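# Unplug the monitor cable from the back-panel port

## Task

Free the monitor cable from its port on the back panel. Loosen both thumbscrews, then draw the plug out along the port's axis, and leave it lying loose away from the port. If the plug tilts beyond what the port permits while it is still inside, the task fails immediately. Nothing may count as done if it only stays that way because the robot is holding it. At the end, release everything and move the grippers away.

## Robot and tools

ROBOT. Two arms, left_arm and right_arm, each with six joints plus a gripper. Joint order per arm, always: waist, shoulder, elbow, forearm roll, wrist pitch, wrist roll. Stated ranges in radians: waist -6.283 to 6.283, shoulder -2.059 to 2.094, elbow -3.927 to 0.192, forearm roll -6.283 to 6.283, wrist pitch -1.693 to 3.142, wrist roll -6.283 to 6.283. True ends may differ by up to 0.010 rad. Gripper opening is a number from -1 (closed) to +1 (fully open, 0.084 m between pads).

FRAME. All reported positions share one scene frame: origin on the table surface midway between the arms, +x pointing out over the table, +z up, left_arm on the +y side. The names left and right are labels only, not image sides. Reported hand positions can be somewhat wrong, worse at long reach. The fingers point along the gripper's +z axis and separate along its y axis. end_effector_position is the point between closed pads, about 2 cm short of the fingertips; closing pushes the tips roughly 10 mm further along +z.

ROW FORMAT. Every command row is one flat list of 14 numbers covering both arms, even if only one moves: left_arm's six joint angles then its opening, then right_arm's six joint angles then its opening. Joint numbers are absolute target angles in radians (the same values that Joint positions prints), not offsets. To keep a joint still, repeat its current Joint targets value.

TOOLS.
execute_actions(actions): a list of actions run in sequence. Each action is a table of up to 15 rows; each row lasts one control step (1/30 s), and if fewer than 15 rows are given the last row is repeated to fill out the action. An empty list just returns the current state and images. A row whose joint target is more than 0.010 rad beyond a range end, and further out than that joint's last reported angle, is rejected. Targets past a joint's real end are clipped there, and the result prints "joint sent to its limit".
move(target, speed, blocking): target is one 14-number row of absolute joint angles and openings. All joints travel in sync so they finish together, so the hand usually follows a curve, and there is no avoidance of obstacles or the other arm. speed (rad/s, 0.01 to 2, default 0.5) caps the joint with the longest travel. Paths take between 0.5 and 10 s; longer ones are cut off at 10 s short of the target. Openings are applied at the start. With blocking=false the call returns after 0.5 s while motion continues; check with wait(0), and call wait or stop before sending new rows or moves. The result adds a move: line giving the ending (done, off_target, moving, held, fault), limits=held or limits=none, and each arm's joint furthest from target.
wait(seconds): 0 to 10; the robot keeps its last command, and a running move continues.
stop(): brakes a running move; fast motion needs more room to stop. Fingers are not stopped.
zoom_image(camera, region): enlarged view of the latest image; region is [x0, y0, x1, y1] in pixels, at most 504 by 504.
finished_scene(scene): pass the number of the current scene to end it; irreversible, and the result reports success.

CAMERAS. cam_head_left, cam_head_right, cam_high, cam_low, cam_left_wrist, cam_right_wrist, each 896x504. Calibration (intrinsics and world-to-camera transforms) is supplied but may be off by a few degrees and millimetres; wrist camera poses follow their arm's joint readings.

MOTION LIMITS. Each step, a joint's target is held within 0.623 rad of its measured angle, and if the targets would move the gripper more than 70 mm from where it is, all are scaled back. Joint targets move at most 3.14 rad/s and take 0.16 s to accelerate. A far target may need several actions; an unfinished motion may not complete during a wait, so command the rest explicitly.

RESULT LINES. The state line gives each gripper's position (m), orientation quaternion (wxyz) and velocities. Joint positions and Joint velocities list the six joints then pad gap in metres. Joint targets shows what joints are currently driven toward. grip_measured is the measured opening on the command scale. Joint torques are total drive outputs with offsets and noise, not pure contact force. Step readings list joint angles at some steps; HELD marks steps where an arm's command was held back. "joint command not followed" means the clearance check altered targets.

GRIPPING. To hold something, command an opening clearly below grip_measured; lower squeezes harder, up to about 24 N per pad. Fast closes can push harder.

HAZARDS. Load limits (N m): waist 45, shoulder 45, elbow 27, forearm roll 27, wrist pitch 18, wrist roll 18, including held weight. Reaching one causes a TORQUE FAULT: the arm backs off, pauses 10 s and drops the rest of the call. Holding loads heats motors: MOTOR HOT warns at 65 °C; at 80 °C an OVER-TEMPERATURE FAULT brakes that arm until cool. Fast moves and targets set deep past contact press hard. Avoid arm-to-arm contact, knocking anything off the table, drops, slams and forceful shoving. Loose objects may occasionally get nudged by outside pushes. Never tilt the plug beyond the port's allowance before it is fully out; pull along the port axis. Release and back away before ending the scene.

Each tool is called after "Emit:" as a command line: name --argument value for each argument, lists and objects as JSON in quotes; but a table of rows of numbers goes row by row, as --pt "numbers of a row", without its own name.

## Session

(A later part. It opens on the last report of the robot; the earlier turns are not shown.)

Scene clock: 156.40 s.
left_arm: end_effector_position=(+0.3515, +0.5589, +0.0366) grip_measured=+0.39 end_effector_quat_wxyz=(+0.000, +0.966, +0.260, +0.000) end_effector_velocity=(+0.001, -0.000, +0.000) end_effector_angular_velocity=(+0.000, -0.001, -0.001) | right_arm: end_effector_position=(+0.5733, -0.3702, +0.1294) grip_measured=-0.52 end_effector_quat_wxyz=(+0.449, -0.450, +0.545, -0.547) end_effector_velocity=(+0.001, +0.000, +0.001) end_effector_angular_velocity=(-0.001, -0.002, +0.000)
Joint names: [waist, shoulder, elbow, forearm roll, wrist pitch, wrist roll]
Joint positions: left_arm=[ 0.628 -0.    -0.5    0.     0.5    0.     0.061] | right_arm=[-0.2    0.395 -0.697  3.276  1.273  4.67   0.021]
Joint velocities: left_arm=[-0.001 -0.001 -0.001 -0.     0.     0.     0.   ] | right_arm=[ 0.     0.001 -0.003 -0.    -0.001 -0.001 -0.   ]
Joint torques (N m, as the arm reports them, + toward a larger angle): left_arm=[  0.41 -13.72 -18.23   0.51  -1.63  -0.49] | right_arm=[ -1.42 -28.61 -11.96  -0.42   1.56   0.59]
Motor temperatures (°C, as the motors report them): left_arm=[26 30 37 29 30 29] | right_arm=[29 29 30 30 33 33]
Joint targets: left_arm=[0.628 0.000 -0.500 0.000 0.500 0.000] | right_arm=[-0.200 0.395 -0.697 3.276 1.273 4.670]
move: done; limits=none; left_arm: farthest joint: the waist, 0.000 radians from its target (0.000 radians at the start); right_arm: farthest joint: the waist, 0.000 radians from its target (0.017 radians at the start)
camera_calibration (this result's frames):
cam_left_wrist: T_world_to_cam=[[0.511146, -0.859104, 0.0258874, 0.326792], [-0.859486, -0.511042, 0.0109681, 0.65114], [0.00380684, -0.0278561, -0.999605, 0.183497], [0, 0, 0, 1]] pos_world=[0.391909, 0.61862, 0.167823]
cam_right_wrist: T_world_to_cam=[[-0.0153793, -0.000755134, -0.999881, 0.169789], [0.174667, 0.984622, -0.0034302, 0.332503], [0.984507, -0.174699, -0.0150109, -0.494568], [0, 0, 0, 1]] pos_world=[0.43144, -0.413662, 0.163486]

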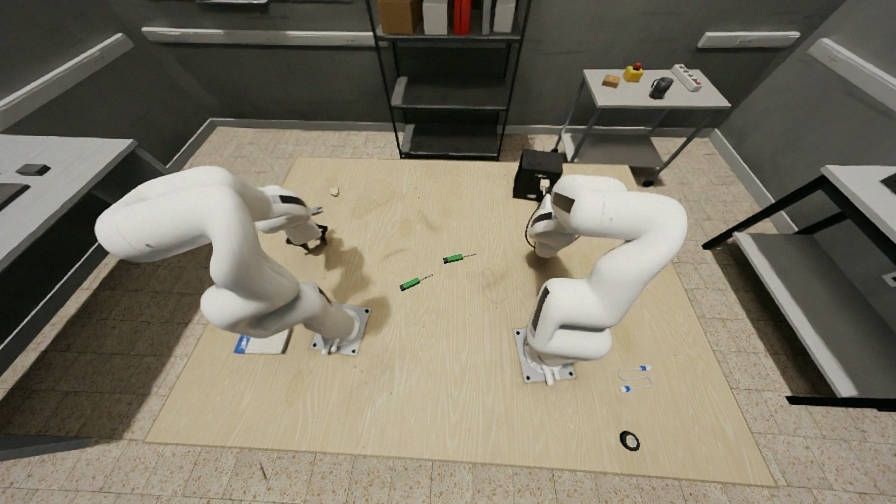

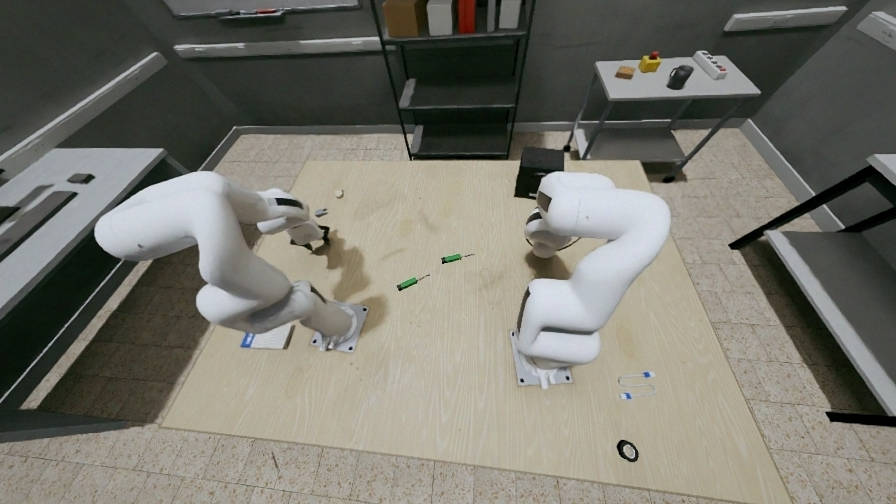

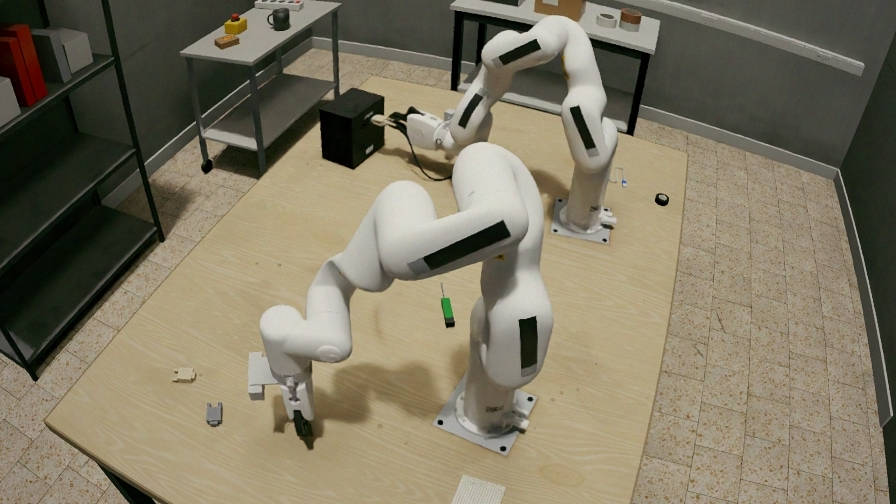

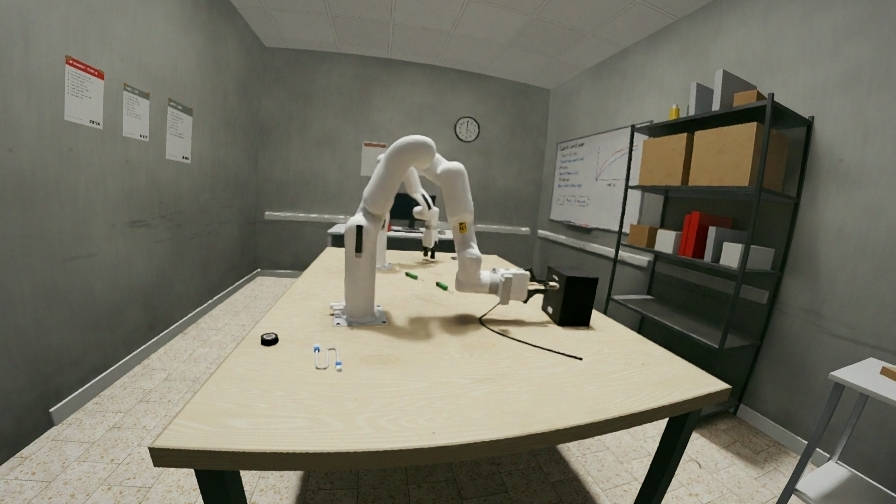

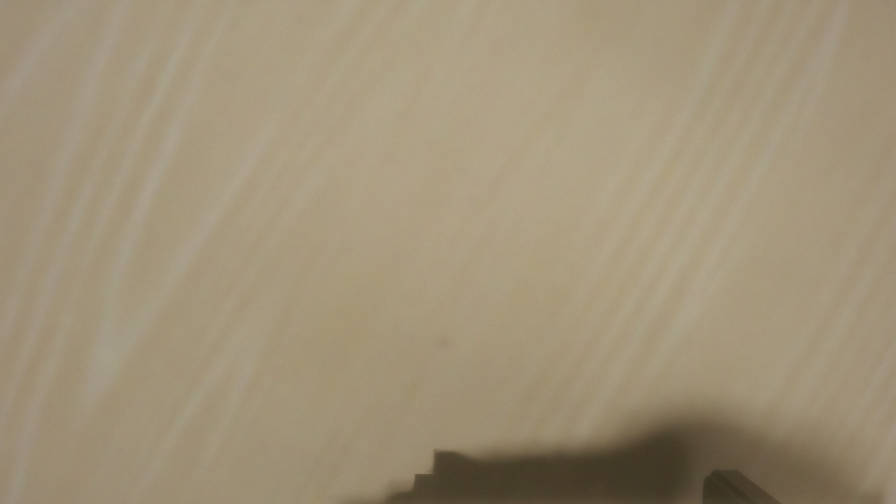

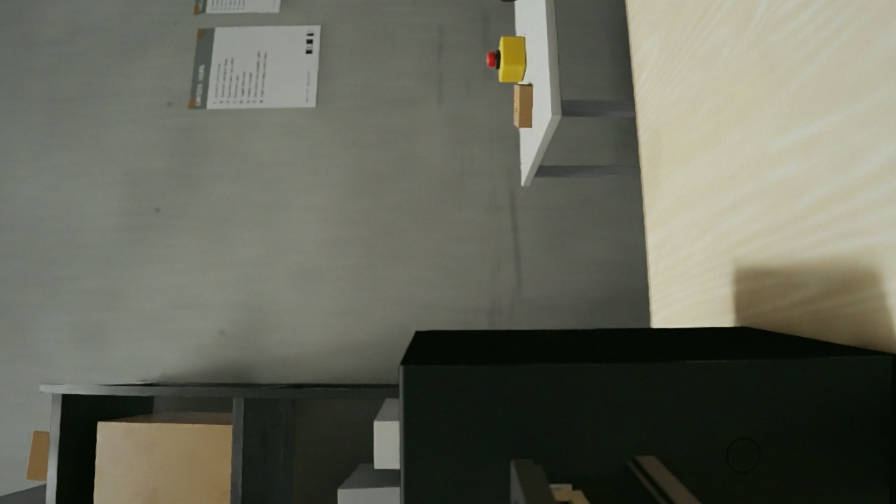

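Emit:
move --target '[0.628,0,-0.5,0,0.5,0,0.4,-0.193,0.395,-0.697,3.284,1.273,4.67,-0.5]' --speed 0.1

Emit:
move --target '[0.628,0,-0.5,0,0.5,0,0.4,-0.193,0.395,-0.697,3.284,1.273,4.67,-0.9]'

Scene clock: 169.37 s.
left_arm: end_effector_position=(+0.3515, +0.5589, +0.0366) grip_measured=+0.39 end_effector_quat_wxyz=(+0.000, +0.966, +0.260, +0.000) end_effector_velocity=(-0.001, +0.000, -0.000) end_effector_angular_velocity=(-0.001, +0.001, +0.001) | right_arm: end_effector_position=(+0.5736, -0.3679, +0.1295) grip_measured=-0.52 end_effector_quat_wxyz=(+0.450, -0.449, +0.545, -0.546) end_effector_velocity=(+0.000, +0.000, +0.001) end_effector_angular_velocity=(-0.002, -0.002, -0.000)
Joint names: [waist, shoulder, elbow, forearm roll, wrist pitch, wrist roll]
Joint positions: left_arm=[ 0.628  0.    -0.5    0.     0.5   -0.     0.061] | right_arm=[-0.193  0.395 -0.697  3.284  1.273  4.67   0.021]
Joint velocities: left_arm=[ 0.001  0.001  0.001 -0.     0.     0.    -0.   ] | right_arm=[ 0.001 -0.    -0.     0.001  0.002 -0.002 -0.   ]
Joint torques (N m, as the arm reports them, + toward a larger angle): left_arm=[  0.35 -14.22 -17.79   0.18  -1.38  -0.58] | right_arm=[ -0.93 -28.73 -11.25  -0.65   1.6    0.42]
Motor temperatures (°C, as the motors report them): left_arm=[26 30 37 29 30 29] | right_arm=[29 29 30 30 33 33]
Joint targets: left_arm=[0.628 0.000 -0.500 0.000 0.500 0.000] | right_arm=[-0.193 0.395 -0.697 3.284 1.273 4.670]
move: done; limits=none; left_arm: farthest joint: the waist, 0.000 radians from its target (0.000 radians at the start); right_arm: farthest joint: the waist, 0.000 radians from its target (0.007 radians at the start)
camera_calibration (this result's frames):
cam_left_wrist: T_world_to_cam=[[0.511146, -0.859104, 0.0258874, 0.326792], [-0.859485, -0.511043, 0.0109684, 0.65114], [0.00380659, -0.0278563, -0.999605, 0.183497], [0, 0, 0, 1]] pos_world=[0.391909, 0.61862, 0.167822]
cam_right_wrist: T_world_to_cam=[[-0.014983, 0.0015781, -0.999887, 0.170454], [0.175311, 0.984513, -0.00107315, 0.329485], [0.984399, -0.175307, -0.0150276, -0.494582], [0, 0, 0, 1]] pos_world=[0.431657, -0.411354, 0.163356]

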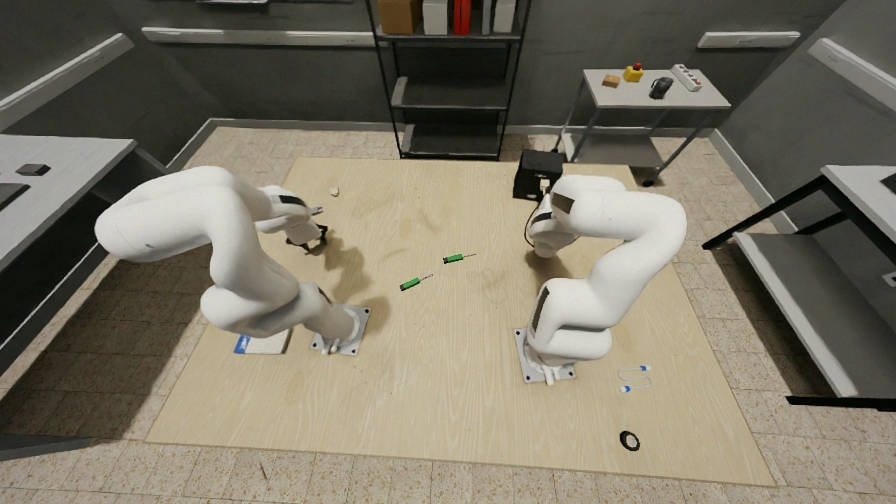

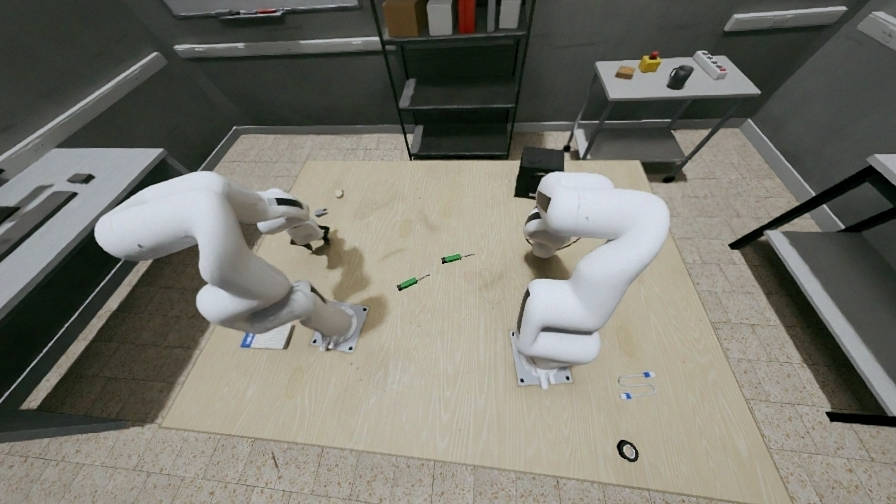

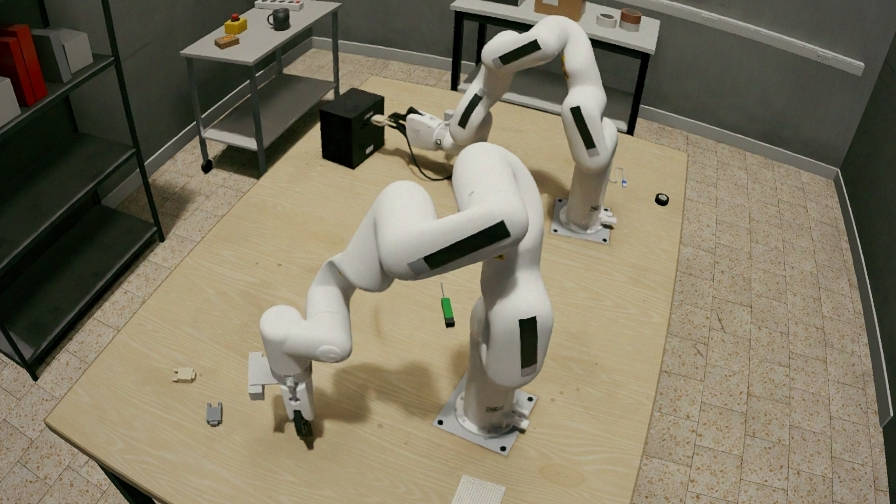

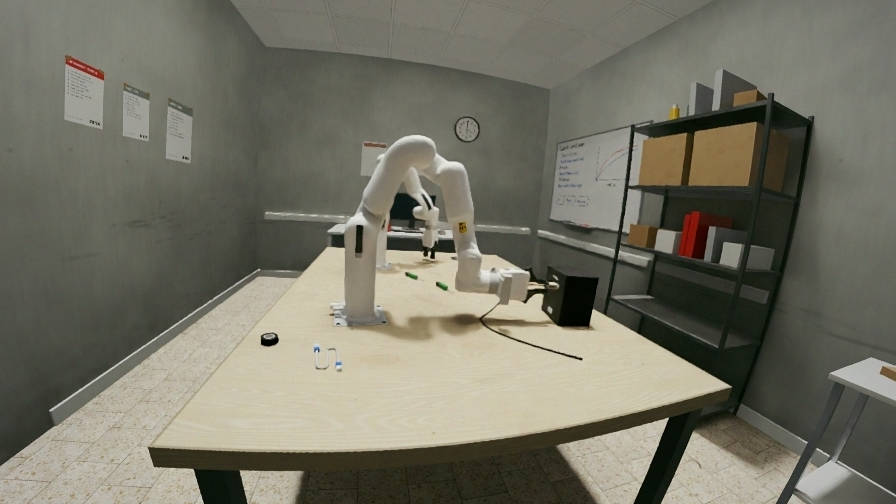

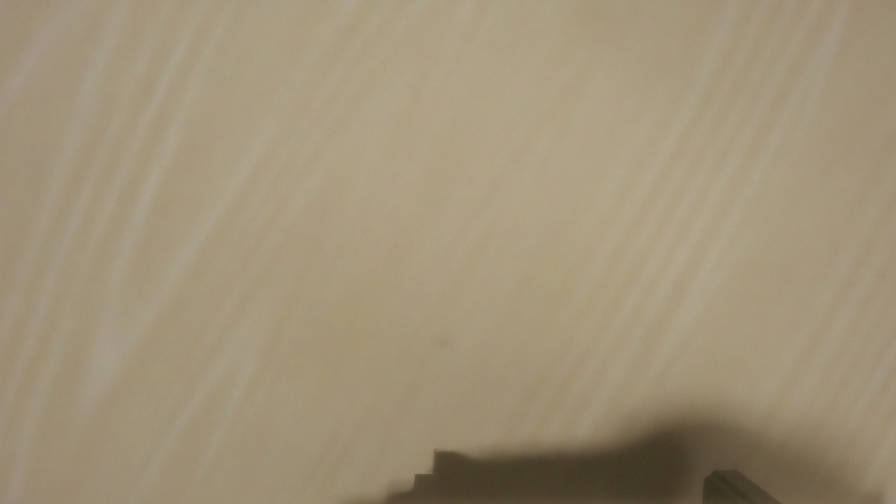

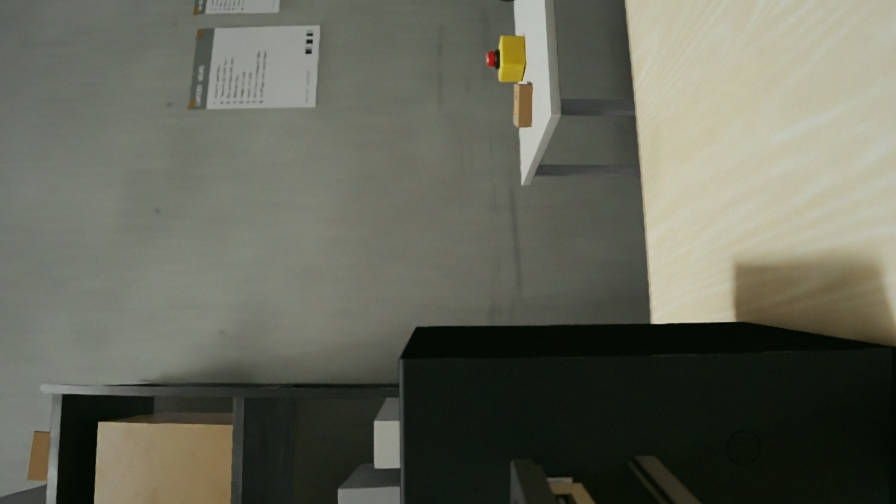

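Scene clock: 170.07 s.
left_arm: end_effector_position=(+0.3515, +0.5589, +0.0366) grip_measured=+0.39 end_effector_quat_wxyz=(+0.000, +0.966, +0.260, +0.000) end_effector_velocity=(-0.000, -0.001, -0.001) end_effector_angular_velocity=(-0.001, +0.002, -0.002) | right_arm: end_effector_position=(+0.5735, -0.3679, +0.1290) grip_measured=-0.85 end_effector_quat_wxyz=(+0.450, -0.450, +0.546, -0.546) end_effector_velocity=(+0.000, +0.000, +0.000) end_effector_angular_velocity=(+0.001, -0.001, +0.000)
Joint names: [waist, shoulder, elbow, forearm roll, wrist pitch, wrist roll]
Joint positions: left_arm=[ 0.628 -0.    -0.5   -0.     0.5   -0.     0.061] | right_arm=[-0.193  0.396 -0.697  3.284  1.272  4.67   0.007]
Joint velocities: left_arm=[-0.002  0.002  0.     0.    -0.     0.     0.   ] | right_arm=[ 0.    -0.001  0.     0.    -0.     0.001  0.   ]
Joint torques (N m, as the arm reports them, + toward a larger angle): left_arm=[  0.23 -14.99 -17.9    0.31  -1.54  -0.5 ] | right_arm=[ -1.09 -34.38 -11.29  -0.19   2.79   0.53]
Motor temperatures (°C, as the motors report them): left_arm=[26 30 37 29 30 29] | right_arm=[29 29 30 30 33 33]
Joint targets: left_arm=[0.628 0.000 -0.500 0.000 0.500 0.000] | right_arm=[-0.193 0.395 -0.697 3.284 1.273 4.670]
move: done; limits=none; left_arm: farthest joint: the waist, 0.000 radians from its target (0.000 radians at the start); right_arm: farthest joint: the shoulder, 0.001 radians from its target (0.000 radians at the start)
camera_calibration (this result's frames):
cam_left_wrist: T_world_to_cam=[[0.511146, -0.859104, 0.0258874, 0.326792], [-0.859486, -0.511042, 0.0109682, 0.65114], [0.00380669, -0.0278562, -0.999605, 0.183497], [0, 0, 0, 1]] pos_world=[0.391909, 0.61862, 0.167823]
cam_right_wrist: T_world_to_cam=[[-0.0161115, 0.00173516, -0.999869, 0.170688], [0.175337, 0.984508, -0.00111681, 0.329464], [0.984377, -0.175332, -0.0161661, -0.494304], [0, 0, 0, 1]] pos_world=[0.431564, -0.411323, 0.163042]

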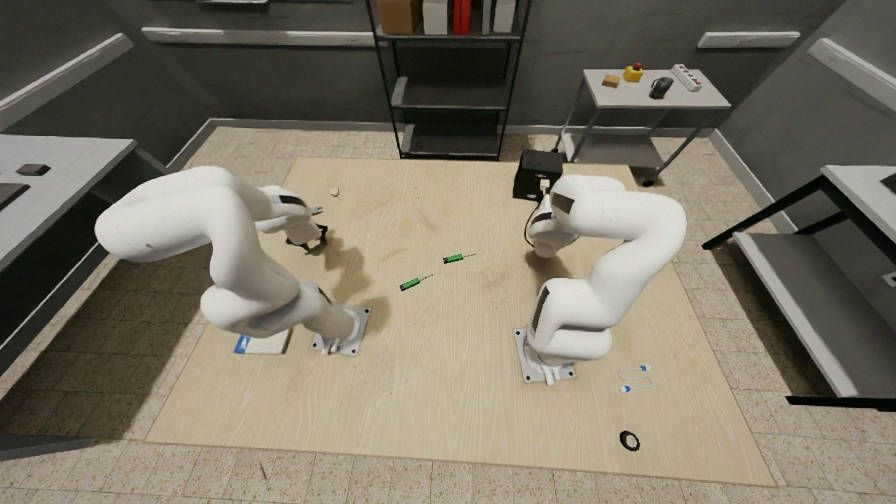

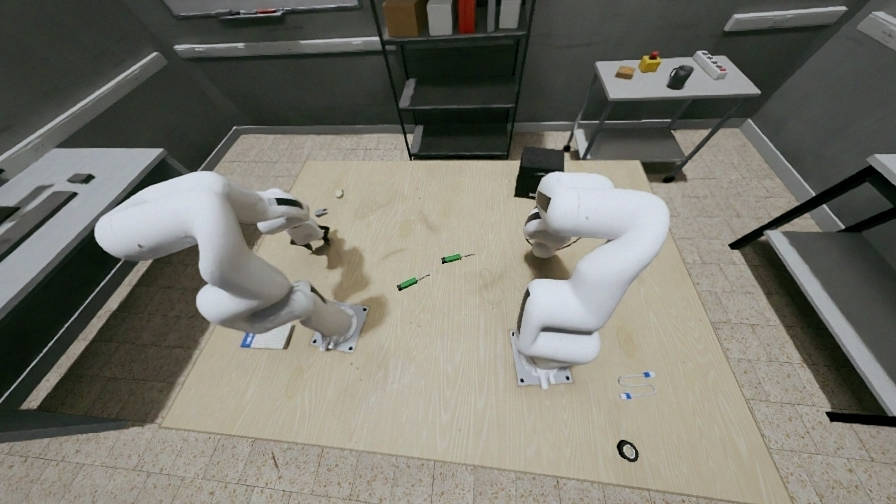

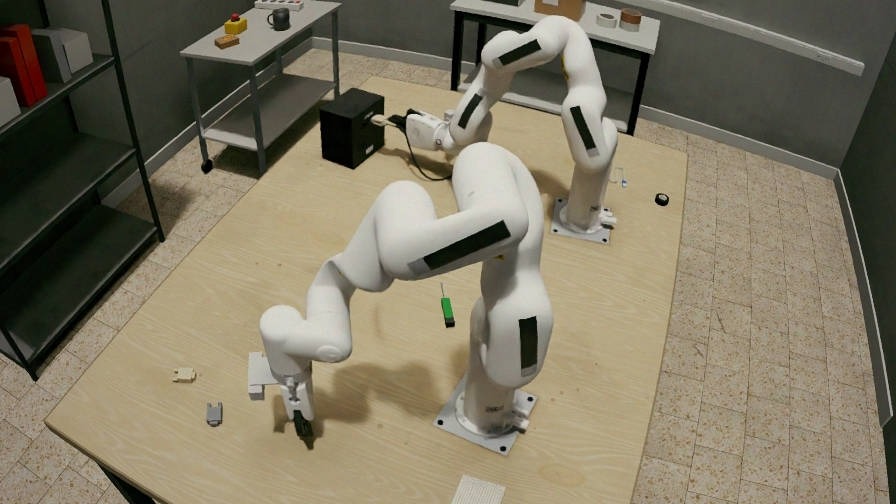

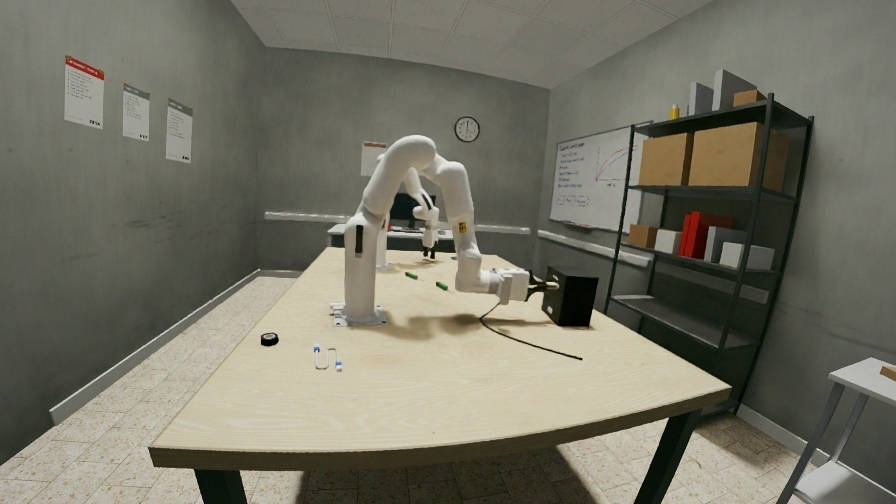

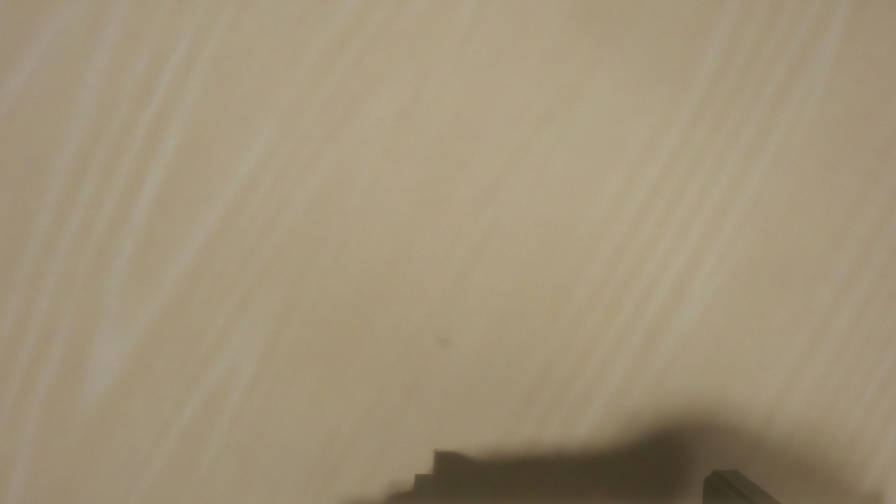

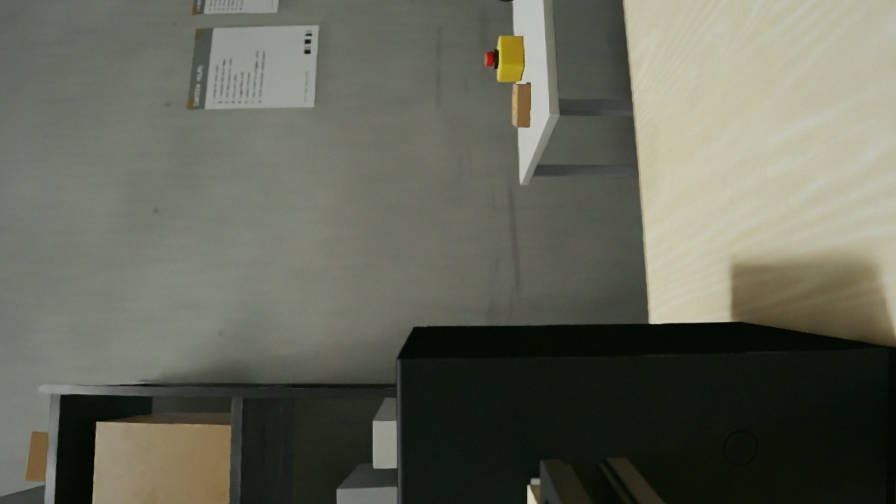

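Emit:
execute_actions --actions '[[[0.628,0,-0.5,0,0.5,0,0.4,-0.1918,0.389,-0.696,3.285,1.269,4.37,-1]],[[0.628,0,-0.5,0,0.5,0,0.4,-0.1884,0.381,-0.695,3.289,1.262,4.07,-1]],[]]'

Scene clock: 179.93 s.
left_arm: end_effector_position=(+0.3515, +0.5589, +0.0366) grip_measured=+0.39 end_effector_quat_wxyz=(+0.000, +0.966, +0.260, +0.000) end_effector_velocity=(+0.001, +0.001, +0.001) end_effector_angular_velocity=(+0.001, -0.002, +0.001) | right_arm: end_effector_position=(+0.5740, -0.3666, +0.1346) grip_measured=-0.84 end_effector_quat_wxyz=(-0.271, +0.588, -0.391, +0.654) end_effector_velocity=(+0.000, +0.000, -0.000) end_effector_angular_velocity=(-0.052, +0.011, -0.000)
Joint names: [waist, shoulder, elbow, forearm roll, wrist pitch, wrist roll]
Joint positions: left_arm=[ 0.628  0.    -0.5    0.     0.5    0.     0.061] | right_arm=[-0.189  0.38  -0.695  3.289  1.263  4.075  0.007]
Joint velocities: left_arm=[ 0.001 -0.    -0.001 -0.    -0.    -0.     0.   ] | right_arm=[-0.    -0.    -0.     0.    -0.002 -0.053  0.   ]
Joint torques (N m, as the arm reports them, + toward a larger angle): left_arm=[  0.41 -14.9  -18.27   0.41  -1.28  -0.64] | right_arm=[  4.01 -29.2  -15.1   -1.8    1.64   0.05]
Motor temperatures (°C, as the motors report them): left_arm=[26 30 37 29 30 29] | right_arm=[29 30 30 30 33 33]
Joint targets: left_arm=[0.628 0.000 -0.500 0.000 0.500 0.000] | right_arm=[-0.188 0.381 -0.695 3.289 1.262 4.070]
Step readings (joint positions; steps 1 to 15: 1st action; 16 to 30: 2nd action):
0: left_arm=[0.628 -0.000 -0.500 -0.000 0.500 0.000] | right_arm=[-0.193 0.395 -0.697 3.284 1.273 4.670]
1: left_arm=[0.628 0.000 -0.500 0.000 0.500 -0.000] | right_arm=[-0.193 0.395 -0.697 3.284 1.273 4.669]
2: left_arm=[0.628 0.000 -0.500 0.000 0.500 0.000] | right_arm=[-0.193 0.395 -0.697 3.284 1.273 4.663]
4: left_arm=[0.628 0.000 -0.500 -0.000 0.500 0.000] | right_arm=[-0.193 0.394 -0.697 3.284 1.272 4.612]
8: left_arm=[0.628 0.000 -0.500 -0.000 0.500 -0.000] | right_arm=[-0.192 0.390 -0.696 3.285 1.271 4.439]
15: left_arm=[0.628 0.000 -0.500 0.000 0.500 0.000] | right_arm=[-0.192 0.388 -0.696 3.285 1.270 4.375]
16: left_arm=[0.628 0.000 -0.500 0.000 0.500 0.000] | right_arm=[-0.192 0.388 -0.696 3.285 1.270 4.373]
17: left_arm=[0.628 -0.000 -0.500 -0.000 0.500 -0.000] | right_arm=[-0.192 0.388 -0.696 3.285 1.270 4.365]
19: left_arm=[0.628 -0.000 -0.500 -0.000 0.500 0.000] | right_arm=[-0.191 0.387 -0.695 3.286 1.269 4.313]
23: left_arm=[0.628 -0.000 -0.500 -0.000 0.500 0.000] | right_arm=[-0.190 0.382 -0.695 3.289 1.265 4.139]
30: Joint positions above
camera_calibration (this result's frames):
cam_left_wrist: T_world_to_cam=[[0.511146, -0.859104, 0.0258874, 0.326792], [-0.859485, -0.511043, 0.0109683, 0.65114], [0.00380668, -0.0278562, -0.999605, 0.183497], [0, 0, 0, 1]] pos_world=[0.391909, 0.61862, 0.167822]
cam_right_wrist: T_world_to_cam=[[-0.120592, -0.5456, -0.829324, 0.0126122], [0.145407, 0.816702, -0.55844, 0.358789], [0.981995, -0.187933, -0.0191538, -0.497381], [0, 0, 0, 1]] pos_world=[0.437776, -0.379617, 0.201295]

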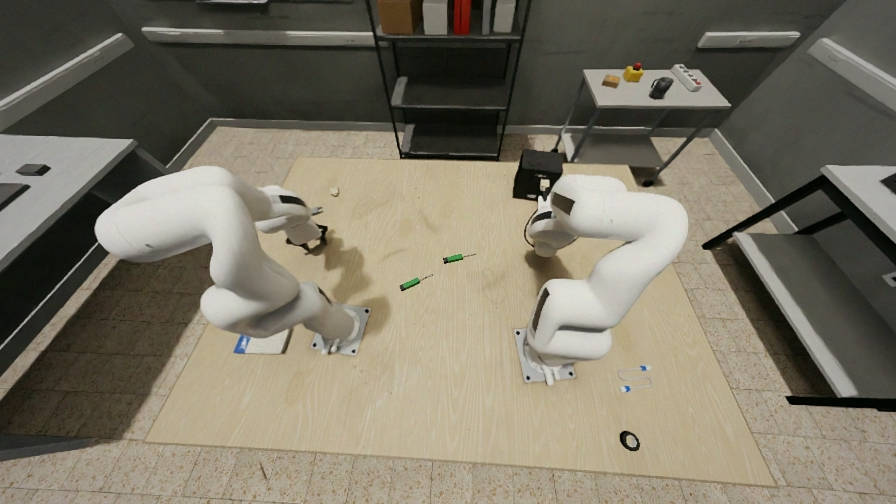

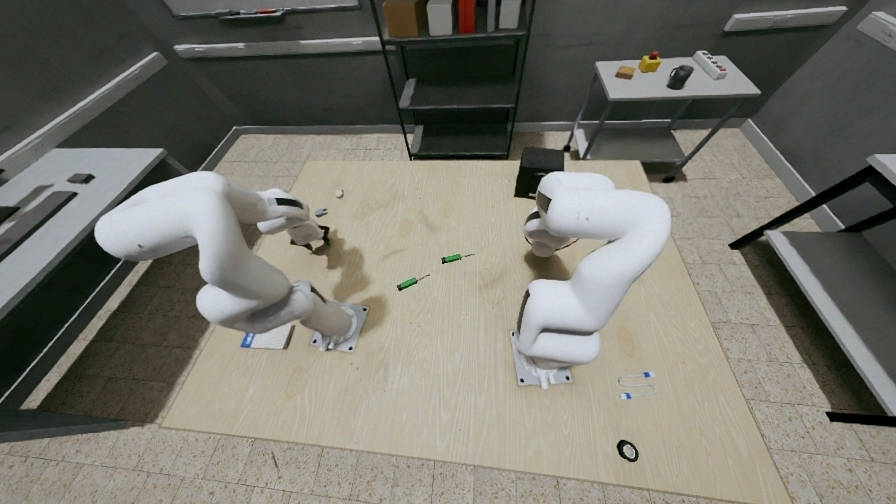

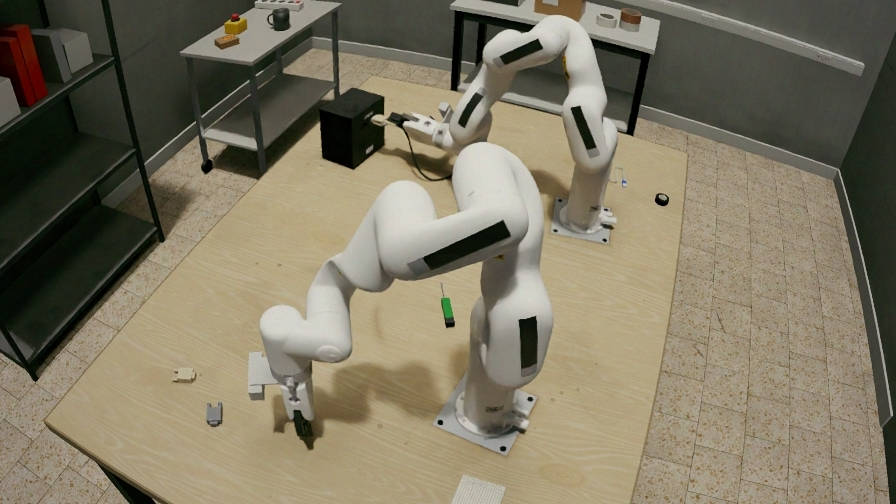

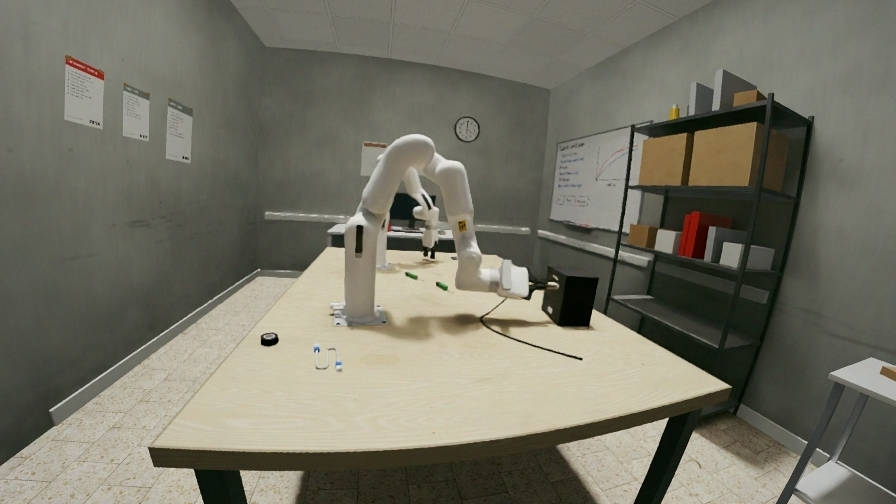

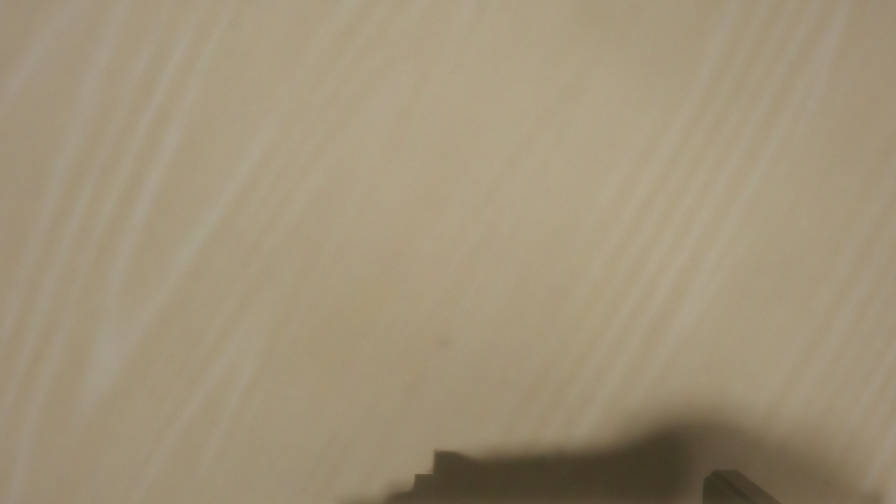

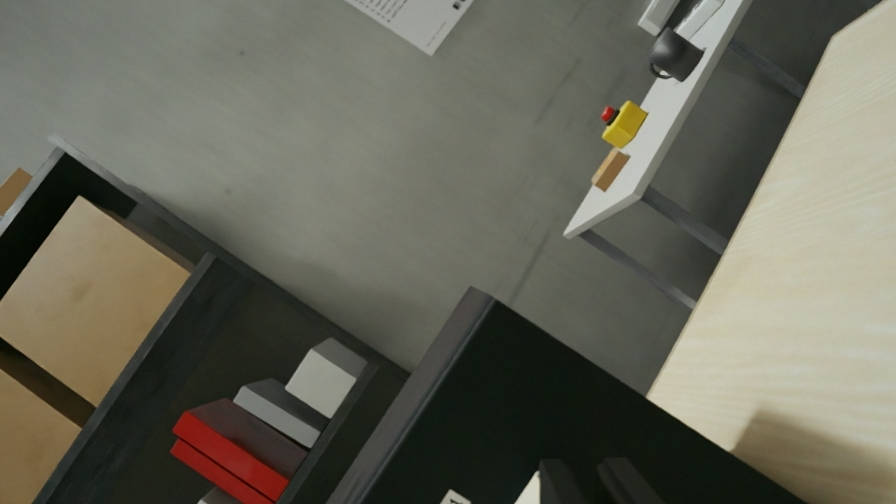

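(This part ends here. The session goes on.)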